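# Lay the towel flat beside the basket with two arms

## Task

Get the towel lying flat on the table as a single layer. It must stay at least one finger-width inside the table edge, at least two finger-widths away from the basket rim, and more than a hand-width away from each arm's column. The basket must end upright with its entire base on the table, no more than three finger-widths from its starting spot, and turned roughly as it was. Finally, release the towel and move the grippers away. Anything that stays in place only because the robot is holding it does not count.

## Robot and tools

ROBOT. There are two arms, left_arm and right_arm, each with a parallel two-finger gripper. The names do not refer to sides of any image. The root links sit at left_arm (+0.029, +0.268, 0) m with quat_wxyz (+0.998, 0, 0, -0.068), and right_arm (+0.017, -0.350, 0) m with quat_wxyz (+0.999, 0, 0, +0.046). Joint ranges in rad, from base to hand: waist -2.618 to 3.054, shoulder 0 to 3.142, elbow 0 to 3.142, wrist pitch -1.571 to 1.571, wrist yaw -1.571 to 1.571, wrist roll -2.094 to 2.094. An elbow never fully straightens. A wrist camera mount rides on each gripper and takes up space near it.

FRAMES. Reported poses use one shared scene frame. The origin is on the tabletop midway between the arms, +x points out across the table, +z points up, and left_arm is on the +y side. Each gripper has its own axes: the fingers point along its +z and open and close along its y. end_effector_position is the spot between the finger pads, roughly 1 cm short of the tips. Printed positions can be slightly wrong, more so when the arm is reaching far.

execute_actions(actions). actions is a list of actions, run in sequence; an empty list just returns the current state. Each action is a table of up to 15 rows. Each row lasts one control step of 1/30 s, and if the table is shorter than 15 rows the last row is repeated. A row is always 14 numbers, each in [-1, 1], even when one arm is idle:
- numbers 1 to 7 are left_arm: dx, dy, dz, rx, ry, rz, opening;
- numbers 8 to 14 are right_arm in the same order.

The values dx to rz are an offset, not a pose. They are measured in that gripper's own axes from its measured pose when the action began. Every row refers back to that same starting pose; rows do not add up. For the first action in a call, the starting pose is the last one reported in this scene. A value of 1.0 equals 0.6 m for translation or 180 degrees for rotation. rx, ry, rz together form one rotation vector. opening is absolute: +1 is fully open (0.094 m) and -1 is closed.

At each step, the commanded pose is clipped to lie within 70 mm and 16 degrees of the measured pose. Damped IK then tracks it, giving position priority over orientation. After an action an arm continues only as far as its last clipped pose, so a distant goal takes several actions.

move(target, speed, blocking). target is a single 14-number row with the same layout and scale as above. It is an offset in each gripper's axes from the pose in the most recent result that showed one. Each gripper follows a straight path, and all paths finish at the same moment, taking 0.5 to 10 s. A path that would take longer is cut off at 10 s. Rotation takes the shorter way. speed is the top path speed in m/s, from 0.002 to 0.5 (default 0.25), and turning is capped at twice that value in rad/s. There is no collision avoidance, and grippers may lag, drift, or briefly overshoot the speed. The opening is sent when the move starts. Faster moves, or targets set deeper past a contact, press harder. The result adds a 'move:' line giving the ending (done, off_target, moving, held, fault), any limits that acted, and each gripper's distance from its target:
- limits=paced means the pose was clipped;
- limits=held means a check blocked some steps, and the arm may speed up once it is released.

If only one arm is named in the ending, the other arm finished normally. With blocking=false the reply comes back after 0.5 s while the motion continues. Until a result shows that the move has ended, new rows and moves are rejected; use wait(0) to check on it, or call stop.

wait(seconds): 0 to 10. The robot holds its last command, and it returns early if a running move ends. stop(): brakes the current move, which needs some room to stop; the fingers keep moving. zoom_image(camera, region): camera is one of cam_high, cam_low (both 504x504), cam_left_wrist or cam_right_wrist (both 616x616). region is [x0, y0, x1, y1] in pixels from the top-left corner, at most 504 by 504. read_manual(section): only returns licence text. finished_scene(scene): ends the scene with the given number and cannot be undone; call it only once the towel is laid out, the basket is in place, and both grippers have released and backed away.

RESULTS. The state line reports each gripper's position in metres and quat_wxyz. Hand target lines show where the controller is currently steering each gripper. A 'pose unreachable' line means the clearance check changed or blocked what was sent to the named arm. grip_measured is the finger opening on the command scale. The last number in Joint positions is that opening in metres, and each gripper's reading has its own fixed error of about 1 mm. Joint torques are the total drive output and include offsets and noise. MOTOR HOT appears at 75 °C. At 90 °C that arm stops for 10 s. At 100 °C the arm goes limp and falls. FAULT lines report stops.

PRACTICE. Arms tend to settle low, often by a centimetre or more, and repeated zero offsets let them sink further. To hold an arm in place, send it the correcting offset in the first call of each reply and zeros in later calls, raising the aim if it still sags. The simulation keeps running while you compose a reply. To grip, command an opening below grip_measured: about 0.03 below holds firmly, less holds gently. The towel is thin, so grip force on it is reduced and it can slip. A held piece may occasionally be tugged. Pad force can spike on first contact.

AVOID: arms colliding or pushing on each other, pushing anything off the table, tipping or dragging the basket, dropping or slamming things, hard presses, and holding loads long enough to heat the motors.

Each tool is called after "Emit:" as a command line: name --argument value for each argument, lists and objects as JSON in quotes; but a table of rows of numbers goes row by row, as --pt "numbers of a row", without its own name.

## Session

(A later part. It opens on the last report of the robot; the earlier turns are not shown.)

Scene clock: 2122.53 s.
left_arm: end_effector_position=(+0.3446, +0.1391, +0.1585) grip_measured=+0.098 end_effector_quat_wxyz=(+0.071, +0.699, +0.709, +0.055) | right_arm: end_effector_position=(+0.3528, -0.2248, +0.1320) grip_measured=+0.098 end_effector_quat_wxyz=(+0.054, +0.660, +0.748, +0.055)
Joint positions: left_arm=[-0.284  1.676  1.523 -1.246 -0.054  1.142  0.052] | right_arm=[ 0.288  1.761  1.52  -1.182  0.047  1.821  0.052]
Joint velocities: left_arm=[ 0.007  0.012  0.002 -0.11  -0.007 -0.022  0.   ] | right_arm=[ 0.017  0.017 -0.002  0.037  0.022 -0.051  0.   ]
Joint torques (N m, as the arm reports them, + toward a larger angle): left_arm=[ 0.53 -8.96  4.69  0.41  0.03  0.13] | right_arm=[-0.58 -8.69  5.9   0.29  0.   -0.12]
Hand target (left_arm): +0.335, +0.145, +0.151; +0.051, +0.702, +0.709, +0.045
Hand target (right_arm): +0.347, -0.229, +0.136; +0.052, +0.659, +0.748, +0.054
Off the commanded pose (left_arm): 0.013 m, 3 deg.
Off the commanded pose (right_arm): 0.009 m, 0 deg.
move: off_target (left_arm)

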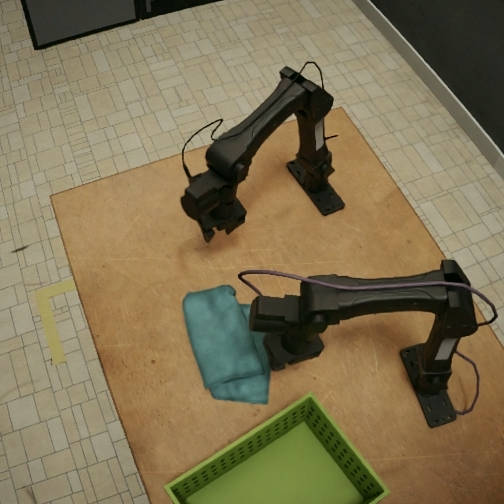

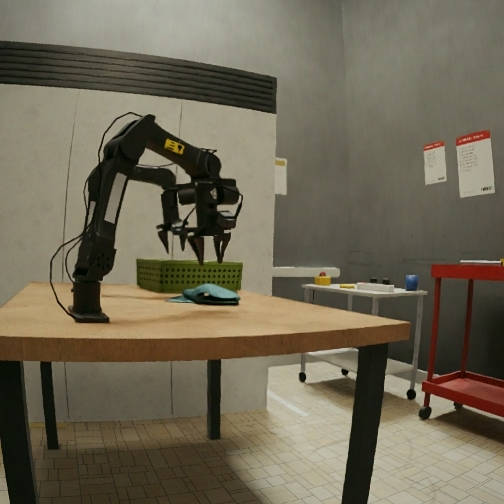

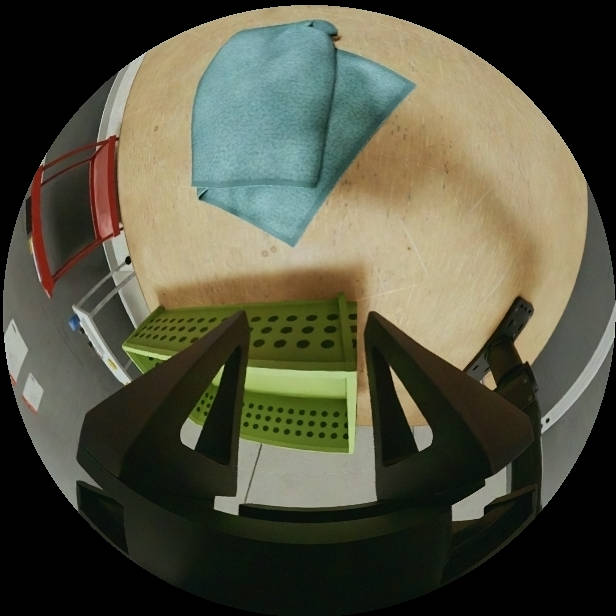

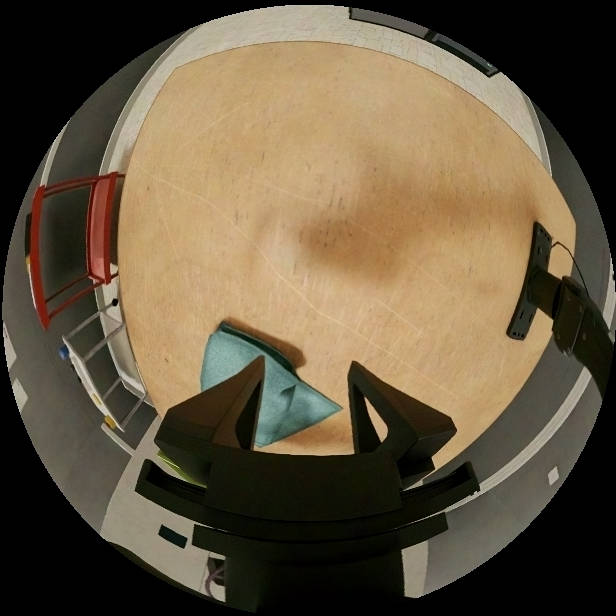

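Emit:
move --target '[-0.05, -0.2, -0.05, 0, 0, 0, 0.06, 0.0, -0.12, -0.03, 0, 0, 0, 0.06]' --speed 0.2

Emit:
zoom_image --camera "cam_high" --region '[150, 250, 350, 430]'

Scene clock: 2131.53 s.
left_arm: end_effector_position=(+0.2297, +0.1001, +0.1730) grip_measured=+0.062 end_effector_quat_wxyz=(+0.087, +0.701, +0.706, +0.052) | right_arm: end_effector_position=(+0.2845, -0.2331, +0.1336) grip_measured=+0.062 end_effector_quat_wxyz=(+0.048, +0.661, +0.747, +0.051)
Joint positions: left_arm=[-0.634  1.377  1.292 -1.311 -0.101  0.803  0.05 ] | right_arm=[ 0.347  1.522  1.272 -1.188  0.047  1.885  0.05 ]
Joint velocities: left_arm=[-0.007 -0.027 -0.027 -0.051  0.095  0.007  0.001] | right_arm=[ 0.002 -0.002 -0.012 -0.007 -0.022  0.037  0.001]
Joint torques (N m, as the arm reports them, + toward a larger angle): left_arm=[-0.45 -6.43  5.06  0.42 -0.19 -0.1 ] | right_arm=[ 0.79 -7.13  5.81  0.34  0.1   0.02]
Hand target (left_arm): +0.223, +0.107, +0.168; +0.073, +0.699, +0.709, +0.056
Hand target (right_arm): +0.280, -0.234, +0.139; +0.053, +0.660, +0.748, +0.055
Off the commanded pose (left_arm): 0.012 m, 2 deg.
Off the commanded pose (right_arm): 0.007 m, 1 deg.
move: off_target (left_arm)

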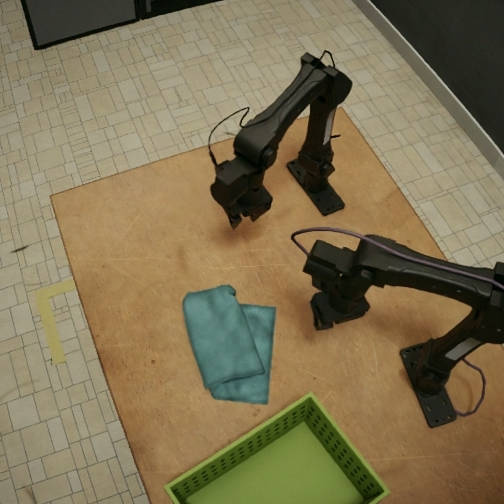

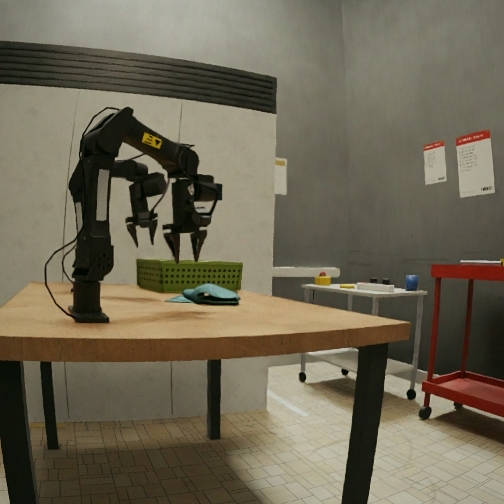

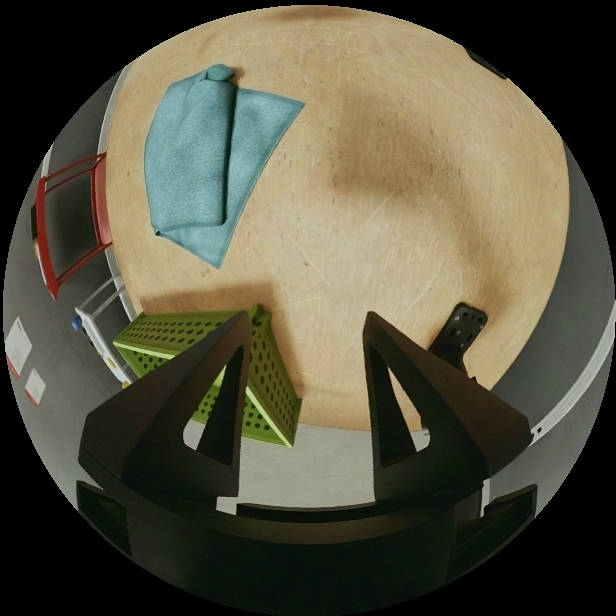

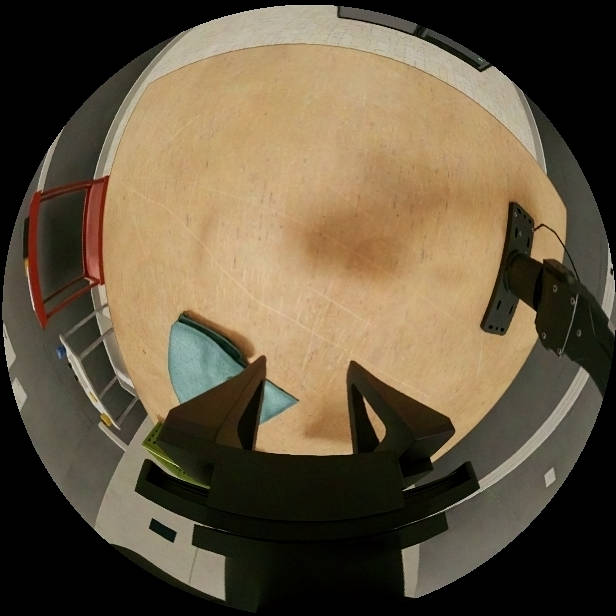

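Region (150, 250, 350, 430) of cam_high's 504x504 image, scaled by 2.520, with more detail than that image has; it fills the top 454 rows of this view, and the rest is white.

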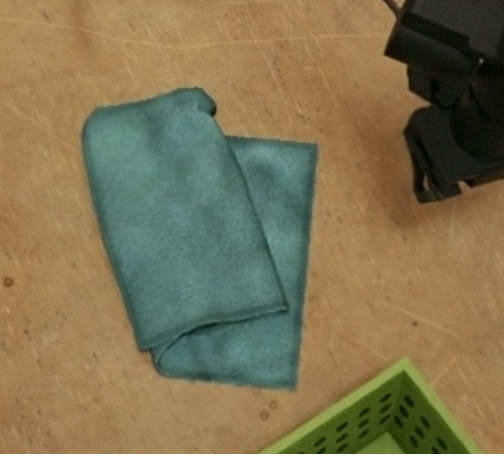

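Emit:
move --target '[0.04, 0.30, 0.11, 0, 0, 0.167, 0.06, 0.29, 0.037, 0.08, 0, 0, -0.306, 0.06]' --speed 0.2

Scene clock: 2153.70 s.
left_arm: end_effector_position=(+0.4157, +0.1247, +0.1371) grip_measured=+0.062 end_effector_quat_wxyz=(+0.065, +0.858, +0.504, +0.077) | right_arm: end_effector_position=(+0.2871, -0.0616, +0.0832) grip_measured=+0.062 end_effector_quat_wxyz=(+0.052, +0.249, +0.967, +0.023)
Joint positions: left_arm=[-0.24   1.929  1.747 -1.192 -0.041  1.709  0.05 ] | right_arm=[ 0.758  1.973  1.609 -1.119  0.071  1.35   0.05 ]
Joint velocities: left_arm=[-0.017  0.012 -0.017  0.081 -0.037 -0.022  0.   ] | right_arm=[ 0.002 -0.012  0.002  0.11  -0.007 -0.022 -0.   ]
Joint torques (N m, as the arm reports them, + toward a larger angle): left_arm=[  0.5  -10.48   9.97   0.5    0.12   0.14] | right_arm=[ 0.48 -8.11  9.2   0.3   0.13 -0.07]
Hand target (left_arm): +0.418, +0.124, +0.141; +0.069, +0.860, +0.500, +0.071
Hand target (right_arm): +0.291, -0.057, +0.089; +0.063, +0.242, +0.968, +0.027
Off the commanded pose (left_arm): 0.006 m, 1 deg.
Off the commanded pose (right_arm): 0.009 m, 2 deg.
move: done

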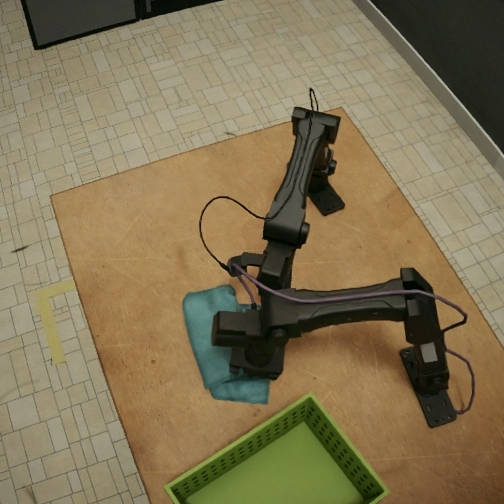

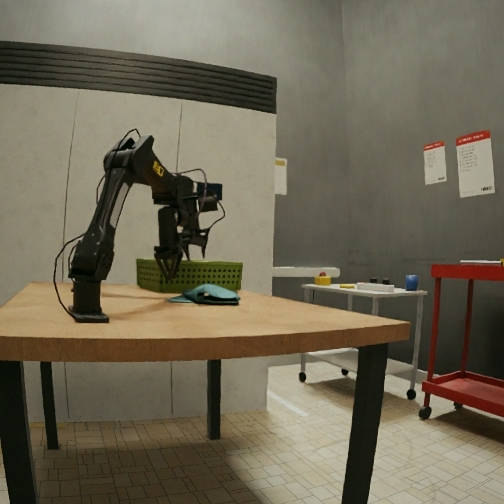

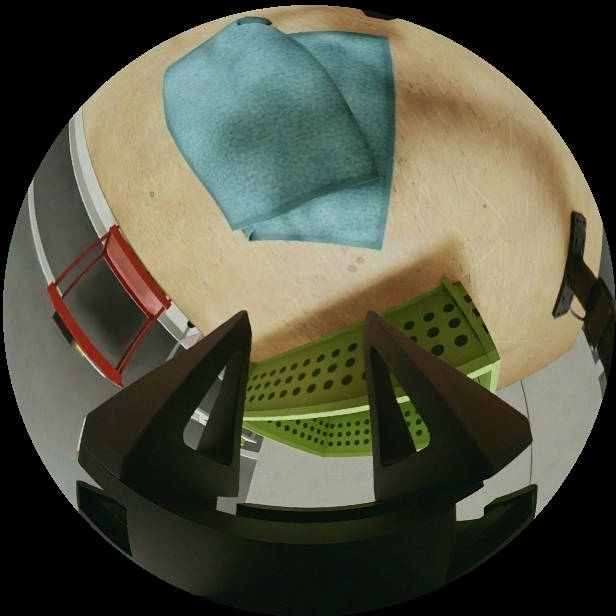

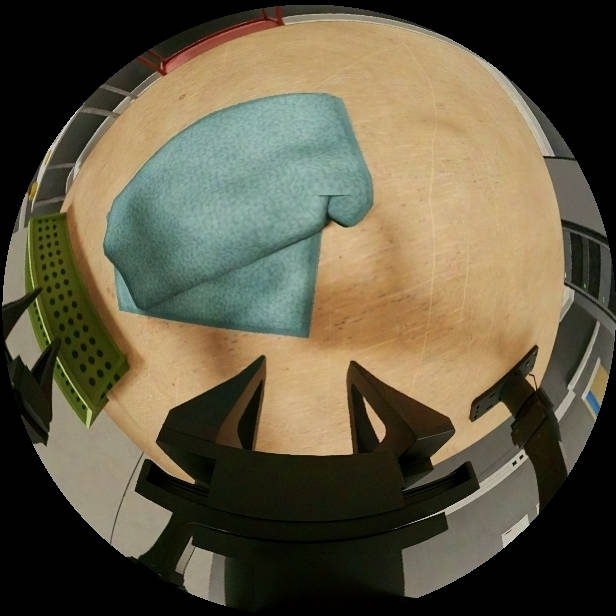

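Emit:
move --target '[-0.03, -0.075, 0.12, 0, 0, 0, 0.05, -0.02, 0.045, 0.05, 0, 0, 0.03, 0.04]' --speed 0.08

Scene clock: 2172.10 s.
left_arm: end_effector_position=(+0.3882, +0.1271, +0.0562) grip_measured=+0.052 end_effector_quat_wxyz=(+0.066, +0.859, +0.502, +0.075) | right_arm: end_effector_position=(+0.3039, -0.0483, +0.0503) grip_measured=+0.042 end_effector_quat_wxyz=(+0.045, +0.286, +0.957, +0.010)
Joint positions: left_arm=[-0.261  1.864  1.336 -0.847 -0.04   1.692  0.049] | right_arm=[ 0.748  2.106  1.676 -1.083  0.072  1.418  0.049]
Joint velocities: left_arm=[ 0.007 -0.012 -0.007  0.007  0.022 -0.007  0.   ] | right_arm=[ 0.002 -0.012 -0.012 -0.051 -0.051 -0.066  0.001]
Joint torques (N m, as the arm reports them, + toward a larger angle): left_arm=[ -0.53 -12.14   4.98   0.65  -0.08  -0.09] | right_arm=[-0.79 -9.05  9.05  0.36  0.03  0.09]
Hand target (left_arm): +0.383, +0.127, +0.057; +0.065, +0.858, +0.504, +0.077
Hand target (right_arm): +0.314, -0.044, +0.056; +0.051, +0.294, +0.954, +0.025
Off the commanded pose (left_arm): 0.006 m, 0 deg.
Off the commanded pose (right_arm): 0.013 m, 2 deg.
move: off_target (right_arm)

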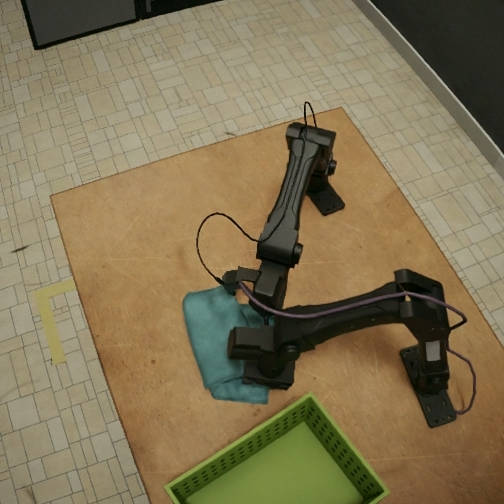

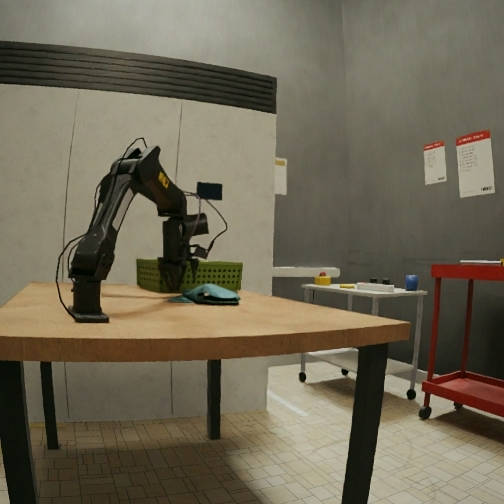

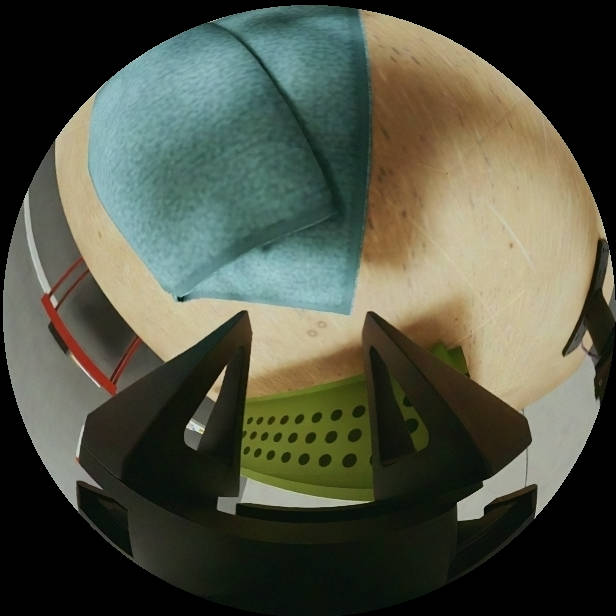

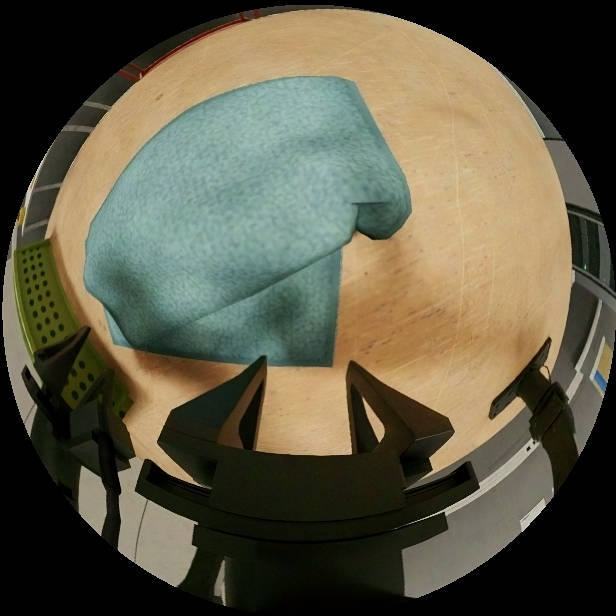

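Emit:
move --target '[0.005, 0.02, 0.03, 0, -0.055, 0, 0.05, 0.0, 0.016, 0.02, 0, 0, 0, 0.04]' --speed 0.04

Scene clock: 2187.67 s.
left_arm: end_effector_position=(+0.3965, +0.1257, +0.0372) grip_measured=+0.052 end_effector_quat_wxyz=(+0.099, +0.862, +0.497, +0.004) | right_arm: end_effector_position=(+0.3036, -0.0486, +0.0347) grip_measured=+0.042 end_effector_quat_wxyz=(+0.038, +0.286, +0.958, -0.003)
Joint positions: left_arm=[-0.181  1.951  1.378 -0.845  0.126  1.769  0.049] | right_arm=[ 0.748  2.146  1.676 -1.072  0.072  1.418  0.049]
Joint velocities: left_arm=[-0.002  0.007 -0.002 -0.037  0.007  0.022 -0.001] | right_arm=[-0.007 -0.002  0.022 -0.037  0.037  0.022  0.   ]
Joint torques (N m, as the arm reports them, + toward a larger angle): left_arm=[  0.56 -10.25   9.64   0.49   0.25   0.1 ] | right_arm=[ 0.11 -9.    8.95  0.33  0.04  0.01]
Hand target (left_arm): +0.403, +0.123, +0.041; +0.109, +0.862, +0.494, +0.001
Hand target (right_arm): +0.310, -0.041, +0.039; +0.045, +0.286, +0.957, +0.011
Off the commanded pose (left_arm): 0.008 m, 1 deg.
Off the commanded pose (right_arm): 0.011 m, 2 deg.
move: off_target (right_arm)

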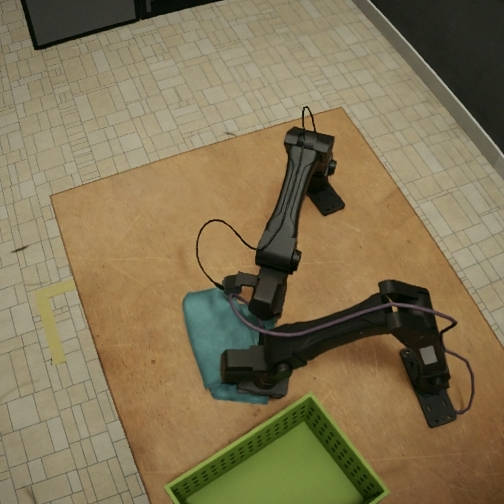

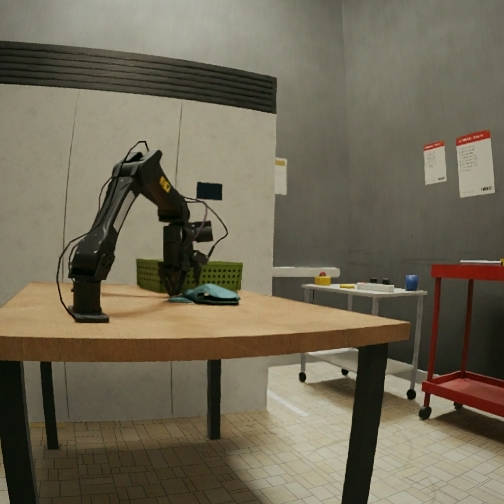

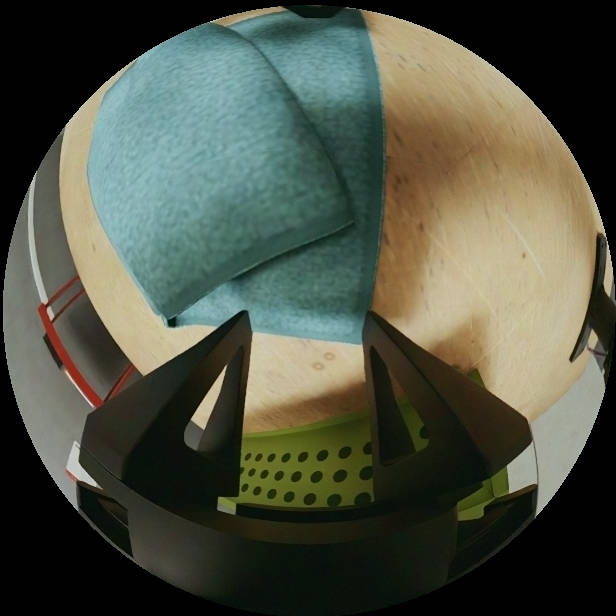

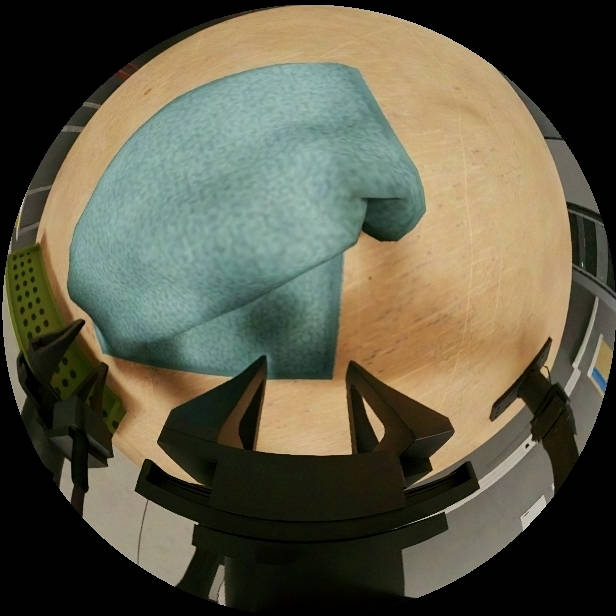

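Emit:
move --target '[0.0, 0.004, 0.0, 0, 0, 0, -0.2, 0.0, 0.03, -0.012, 0, 0, 0, -0.2]' --speed 0.03

Scene clock: 2194.60 s.
left_arm: end_effector_position=(+0.3964, +0.1252, +0.0374) grip_measured=-0.198 end_effector_quat_wxyz=(+0.100, +0.862, +0.497, +0.003) | right_arm: end_effector_position=(+0.3133, -0.0378, +0.0378) grip_measured=-0.197 end_effector_quat_wxyz=(+0.038, +0.286, +0.958, -0.004)
Joint positions: left_arm=[-0.181  1.951  1.379 -0.845  0.129  1.771  0.038] | right_arm=[ 0.748  2.204  1.782 -1.123  0.072  1.419  0.038]
Joint velocities: left_arm=[ 0.002  0.002 -0.002 -0.007 -0.037 -0.037  0.   ] | right_arm=[ 0.012  0.017 -0.007 -0.022 -0.066 -0.051 -0.   ]
Joint torques (N m, as the arm reports them, + toward a larger angle): left_arm=[ -0.08 -10.67   8.03   0.5    0.06  -0.03] | right_arm=[ 0.56 -9.52  8.98  0.15  0.04  0.06]
Hand target (left_arm): +0.399, +0.125, +0.038; +0.099, +0.862, +0.497, +0.004
Hand target (right_arm): +0.313, -0.033, +0.042; +0.038, +0.286, +0.958, -0.002
Off the commanded pose (left_arm): 0.002 m, 0 deg.
Off the commanded pose (right_arm): 0.006 m, 0 deg.
move: done

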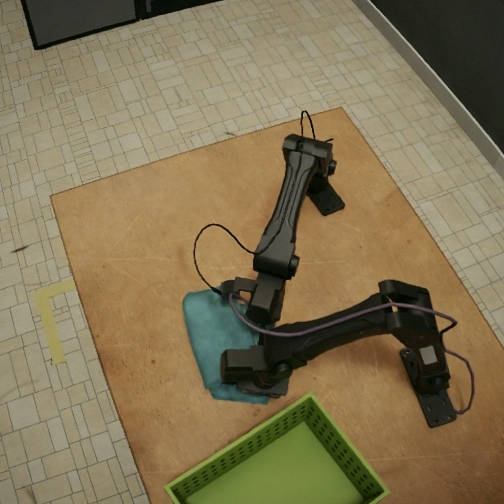

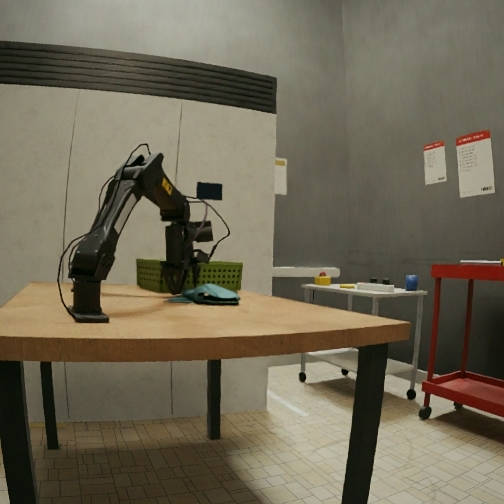

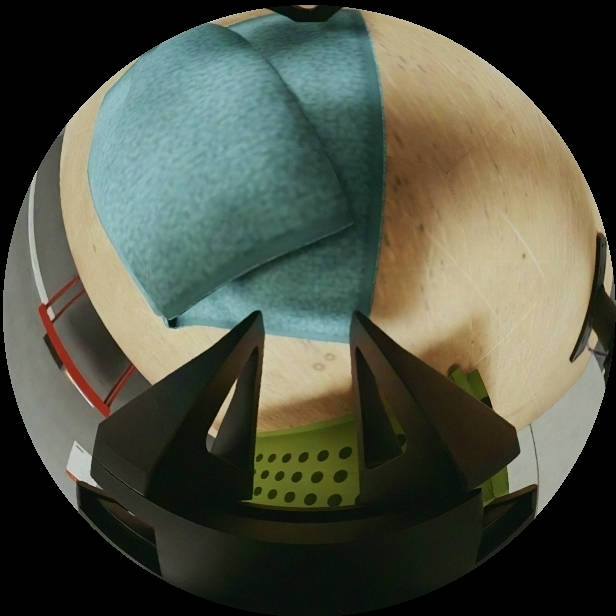

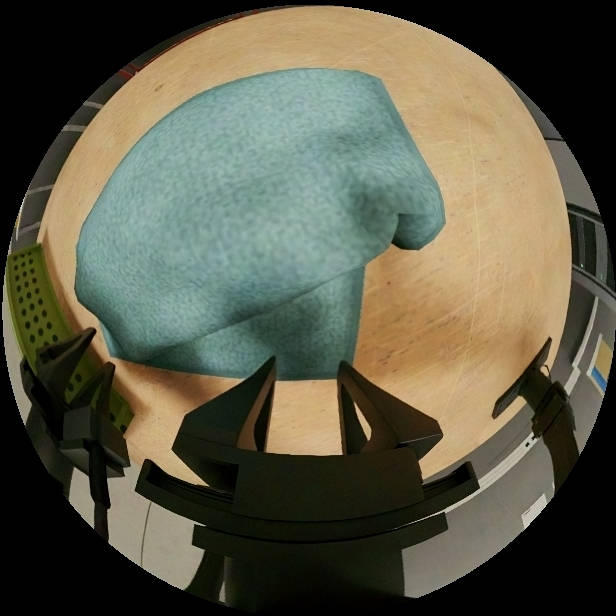

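Emit:
execute_actions --actions '[]'

Scene clock: 2203.53 s.
left_arm: end_effector_position=(+0.3964, +0.1252, +0.0374) grip_measured=-0.198 end_effector_quat_wxyz=(+0.100, +0.862, +0.497, +0.003) | right_arm: end_effector_position=(+0.3124, -0.0389, +0.0375) grip_measured=-0.197 end_effector_quat_wxyz=(+0.037, +0.286, +0.958, -0.007)
Joint positions: left_arm=[-0.181  1.951  1.379 -0.845  0.129  1.771  0.038] | right_arm=[ 0.748  2.205  1.782 -1.129  0.072  1.419  0.038]
Joint velocities: left_arm=[-0.007  0.002 -0.002  0.022  0.007 -0.007  0.   ] | right_arm=[ 0.002 -0.002 -0.012 -0.037 -0.022  0.022 -0.001]
Joint torques (N m, as the arm reports them, + toward a larger angle): left_arm=[ -0.01 -10.62   7.94   0.52   0.07  -0.01] | right_arm=[ 0.56 -9.57  8.96  0.11  0.04  0.06]
Hand target (left_arm): +0.399, +0.125, +0.038; +0.099, +0.862, +0.497, +0.004
Hand target (right_arm): +0.313, -0.033, +0.042; +0.038, +0.285, +0.958, -0.002
Off the commanded pose (left_arm): 0.002 m, 0 deg.
Off the commanded pose (right_arm): 0.007 m, 1 deg.

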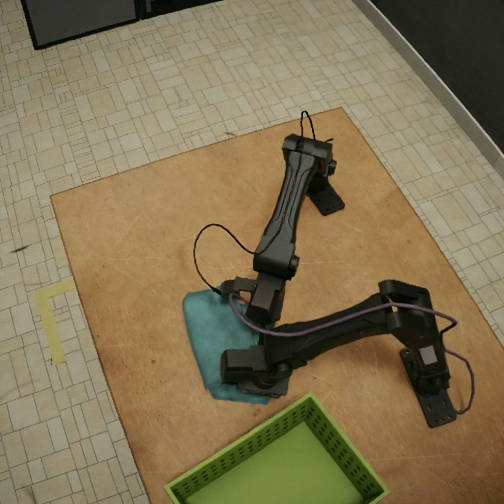

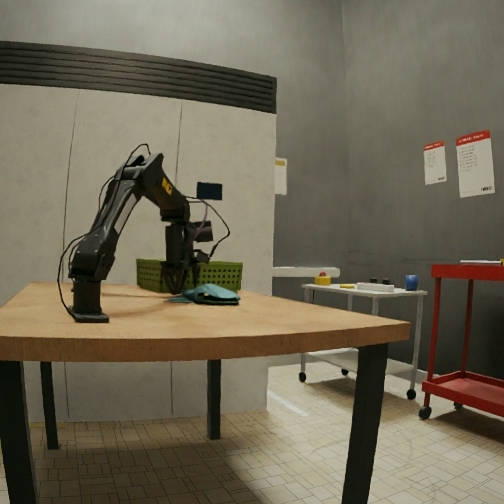

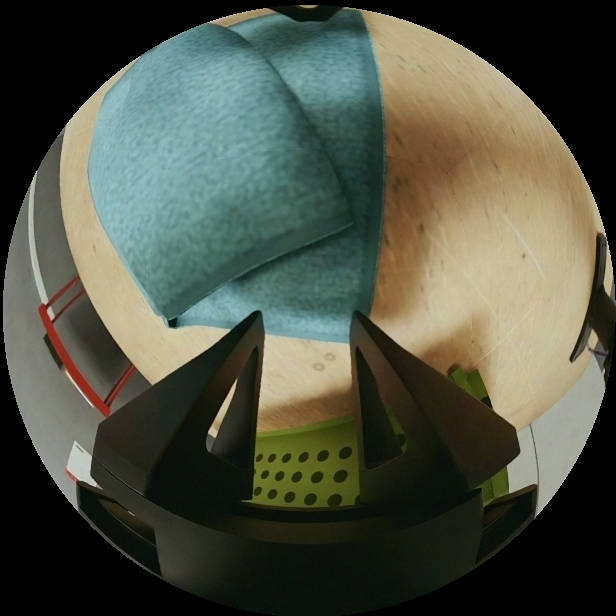

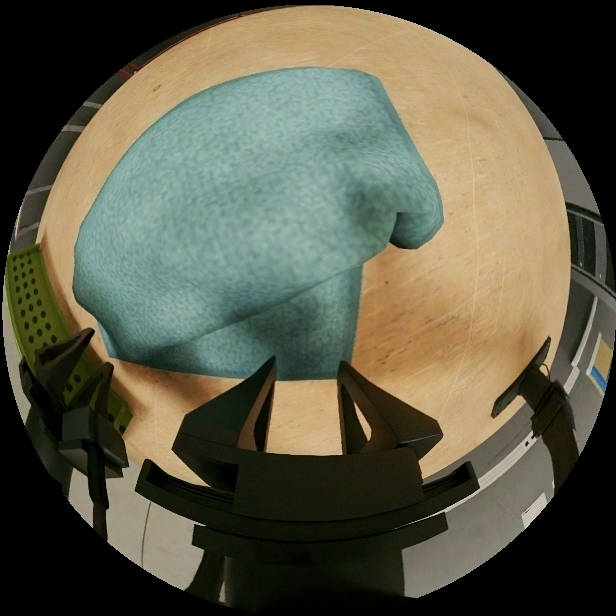

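Emit:
move --target '[0,0,0.053,0,0,0,-0.2, 0,0,0.053,0,0,0,-0.2]' --speed 0.03

Scene clock: 2207.20 s.
left_arm: end_effector_position=(+0.4085, +0.1206, +0.0188) grip_measured=-0.198 end_effector_quat_wxyz=(+0.112, +0.862, +0.495, +0.013) | right_arm: end_effector_position=(+0.3129, -0.0383, +0.0190) grip_measured=-0.198 end_effector_quat_wxyz=(+0.038, +0.286, +0.958, -0.004)
Joint positions: left_arm=[-0.182  1.996  1.359 -0.748  0.129  1.77   0.038] | right_arm=[ 0.748  2.218  1.729 -1.056  0.072  1.419  0.038]
Joint velocities: left_arm=[-0.002  0.002 -0.022 -0.066  0.007  0.051 -0.   ] | right_arm=[ 0.002 -0.017  0.002  0.037  0.037  0.022  0.   ]
Joint torques (N m, as the arm reports them, + toward a larger angle): left_arm=[ -0.69 -10.36   4.66   0.72   0.08  -0.1 ] | right_arm=[-0.41 -8.81  3.85  0.56  0.04 -0.06]
Hand target (left_arm): +0.400, +0.120, +0.007; +0.100, +0.862, +0.497, +0.003
Hand target (right_arm): +0.314, -0.040, +0.006; +0.036, +0.286, +0.958, -0.007
Off the commanded pose (left_arm): 0.015 m, 2 deg.
Off the commanded pose (right_arm): 0.013 m, 0 deg.
move: off_target (left_arm, right_arm)

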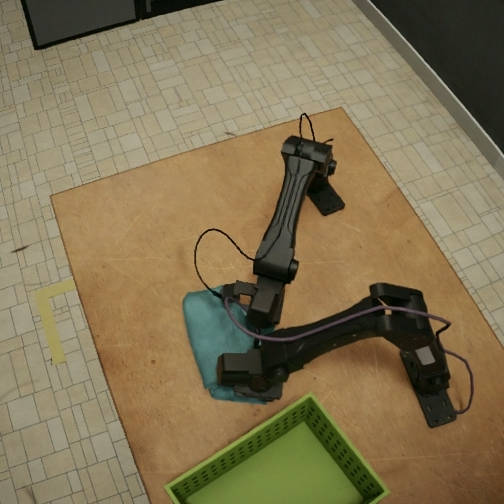

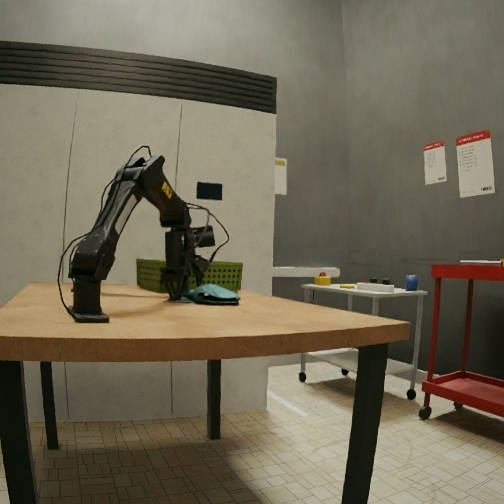

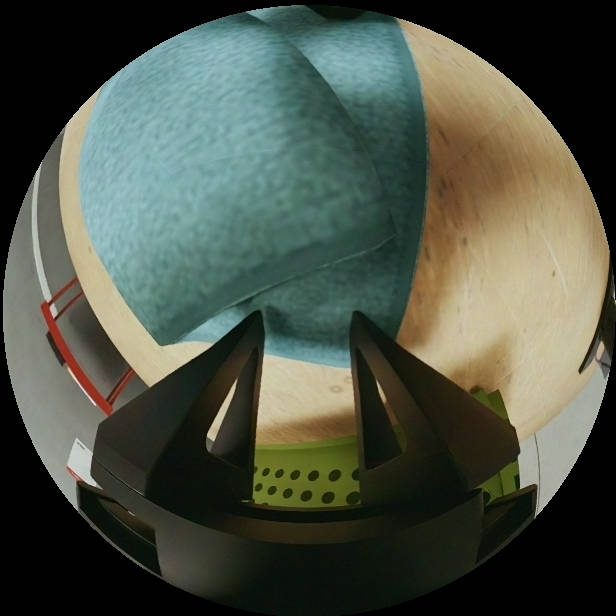

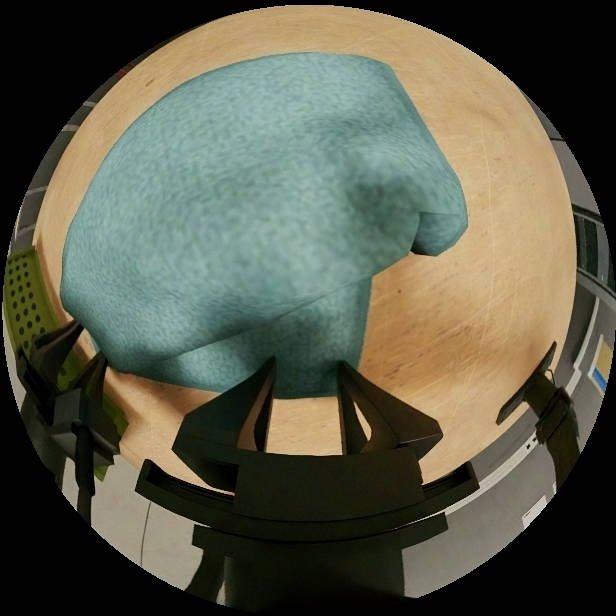

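Emit:
execute_actions --actions '[[[0,0,0.013,0,0,0,-0.25,0,0,0.013,0,0,0,-0.25],[0,0,0.013,0,0,0,-0.31,0,0,0.013,0,0,0,-0.31],[0,0,0.013,0,0,0,-0.37,0,0,0.013,0,0,0,-0.37],[0,0,0.013,0,0,0,-0.43,0,0,0.013,0,0,0,-0.43],[0,0,0.013,0,0,0,-0.49,0,0,0.013,0,0,0,-0.49],[0,0,0.013,0,0,0,-0.55,0,0,0.013,0,0,0,-0.55],[0,0,0.013,0,0,0,-0.6,0,0,0.013,0,0,0,-0.6],[0,0,0.013,0,0,0,-0.65,0,0,0.013,0,0,0,-0.65],[0,0,0.013,0,0,0,-0.7,0,0,0.013,0,0,0,-0.7],[0,0,0.013,0,0,0,-0.75,0,0,0.013,0,0,0,-0.75],[0,0,0.013,0,0,0,-0.8,0,0,0.013,0,0,0,-0.8],[0,0,0.013,0,0,0,-0.85,0,0,0.013,0,0,0,-0.85],[0,0,0.013,0,0,0,-0.9,0,0,0.013,0,0,0,-0.9],[0,0,0.013,0,0,0,-0.95,0,0,0.013,0,0,0,-0.95],[0,0,0.013,0,0,0,-1,0,0,0.013,0,0,0,-1]],[[0,0,0.008,0,0,0,-1,0,0,0.008,0,0,0,-1]]]'

Scene clock: 2214.77 s.
left_arm: end_effector_position=(+0.4169, +0.1178, +0.0206) grip_measured=-0.985 end_effector_quat_wxyz=(+0.125, +0.861, +0.493, +0.026) | right_arm: end_effector_position=(+0.3149, -0.0359, +0.0191) grip_measured=-0.979 end_effector_quat_wxyz=(+0.040, +0.286, +0.957, +0.002)
Joint positions: left_arm=[-0.182  1.996  1.359 -0.712  0.129  1.77   0.001] | right_arm=[ 0.748  2.218  1.729 -1.043  0.071  1.419  0.001]
Joint velocities: left_arm=[ 0.002  0.007 -0.017 -0.037  0.037  0.037  0.   ] | right_arm=[ 0.007  0.007 -0.007 -0.066  0.007 -0.007 -0.   ]
Joint torques (N m, as the arm reports them, + toward a larger angle): left_arm=[ -0.18 -10.93   6.53   0.7    0.11   0.  ] | right_arm=[-0.05 -9.66  5.26  0.4   0.05 -0.01]
Hand target (left_arm): +0.414, +0.118, +0.015; +0.120, +0.861, +0.493, +0.021
Hand target (right_arm): +0.315, -0.036, +0.014; +0.040, +0.286, +0.957, +0.002
Off the commanded pose (left_arm): 0.006 m, 1 deg.
Off the commanded pose (right_arm): 0.005 m, 0 deg.

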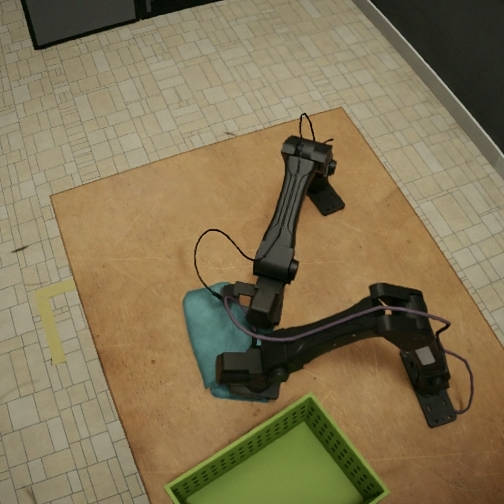

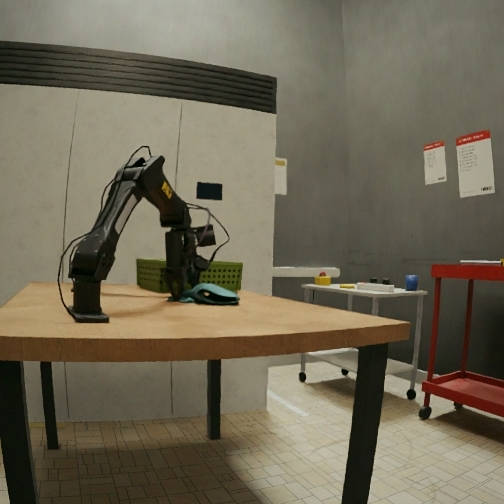

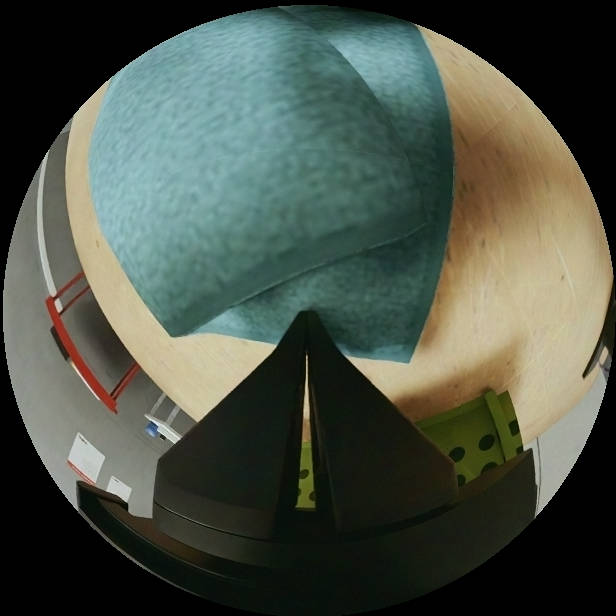

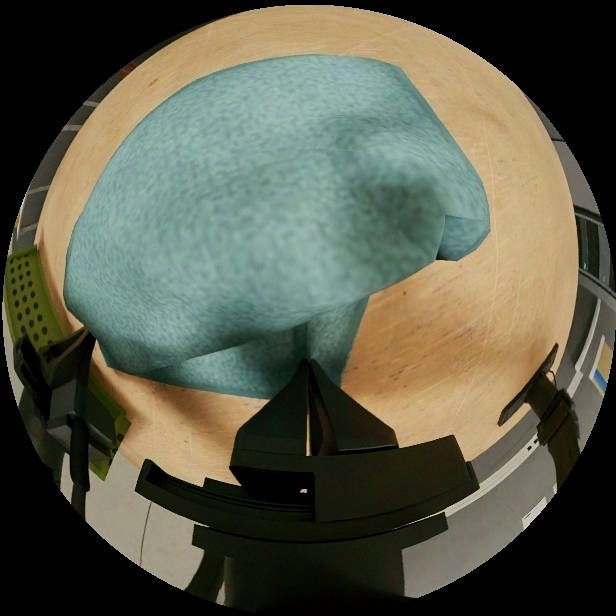

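Emit:
move --target '[0,-0.037,-0.04,0.078,0,0,-0.36, 0,0,0,0,0,0,-1]' --speed 0.04

Scene clock: 2241.97 s.
left_arm: end_effector_position=(+0.3912, +0.1343, +0.0369) grip_measured=-0.362 end_effector_quat_wxyz=(+0.024, +0.867, +0.497, -0.036) | right_arm: end_effector_position=(+0.3148, -0.0360, +0.0191) grip_measured=-0.979 end_effector_quat_wxyz=(+0.040, +0.286, +0.957, +0.002)
Joint positions: left_arm=[-0.182  2.07   1.566 -1.08   0.086  1.784  0.03 ] | right_arm=[ 0.748  2.218  1.729 -1.044  0.071  1.419  0.001]
Joint velocities: left_arm=[ 0.022  0.012 -0.007  0.022  0.022 -0.007 -0.001] | right_arm=[ 0.017 -0.012  0.002 -0.081 -0.066 -0.11  -0.   ]
Joint torques (N m, as the arm reports them, + toward a larger angle): left_arm=[ -0.25 -11.06   9.2    0.07   0.     0.13] | right_arm=[  0.   -10.07   6.24   0.27   0.04  -0.01]
Hand target (left_arm): +0.394, +0.133, +0.039; +0.020, +0.870, +0.491, -0.035
Hand target (right_arm): +0.315, -0.036, +0.019; +0.040, +0.286, +0.957, +0.002
Off the commanded pose (left_arm): 0.004 m, 1 deg.
Off the commanded pose (right_arm): 0.000 m, 0 deg.
move: done

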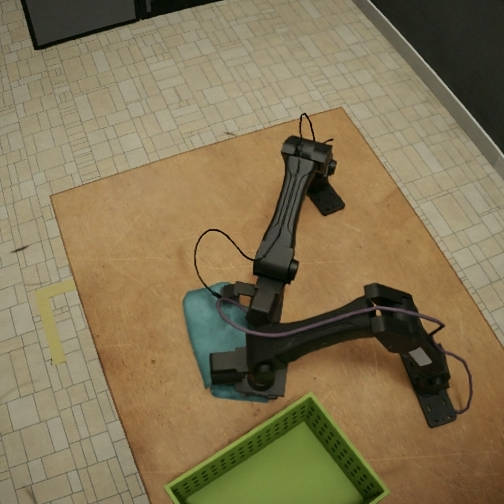

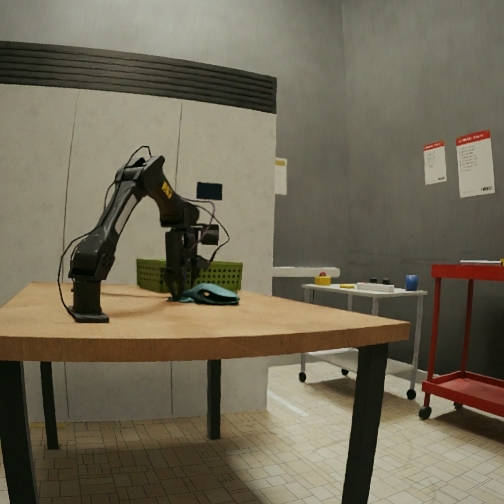

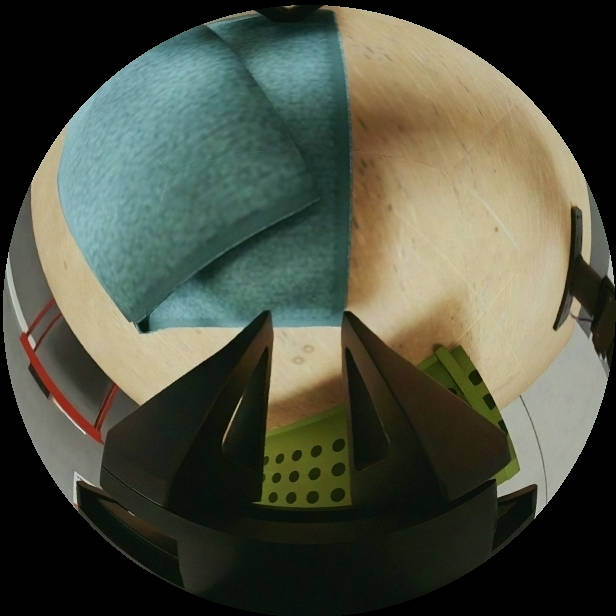

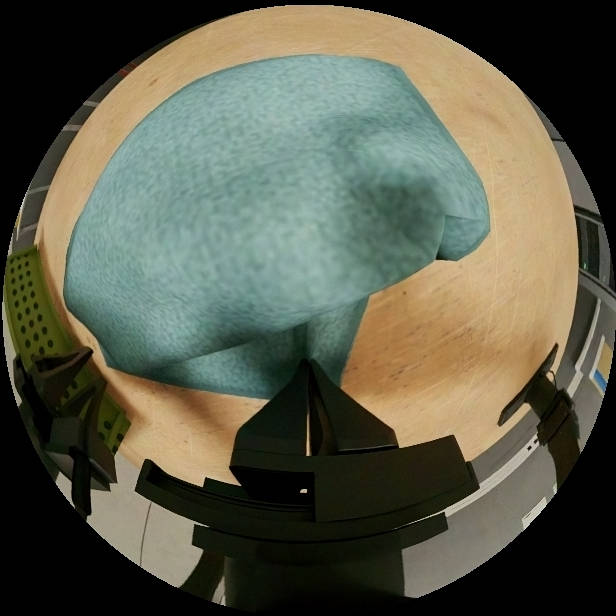

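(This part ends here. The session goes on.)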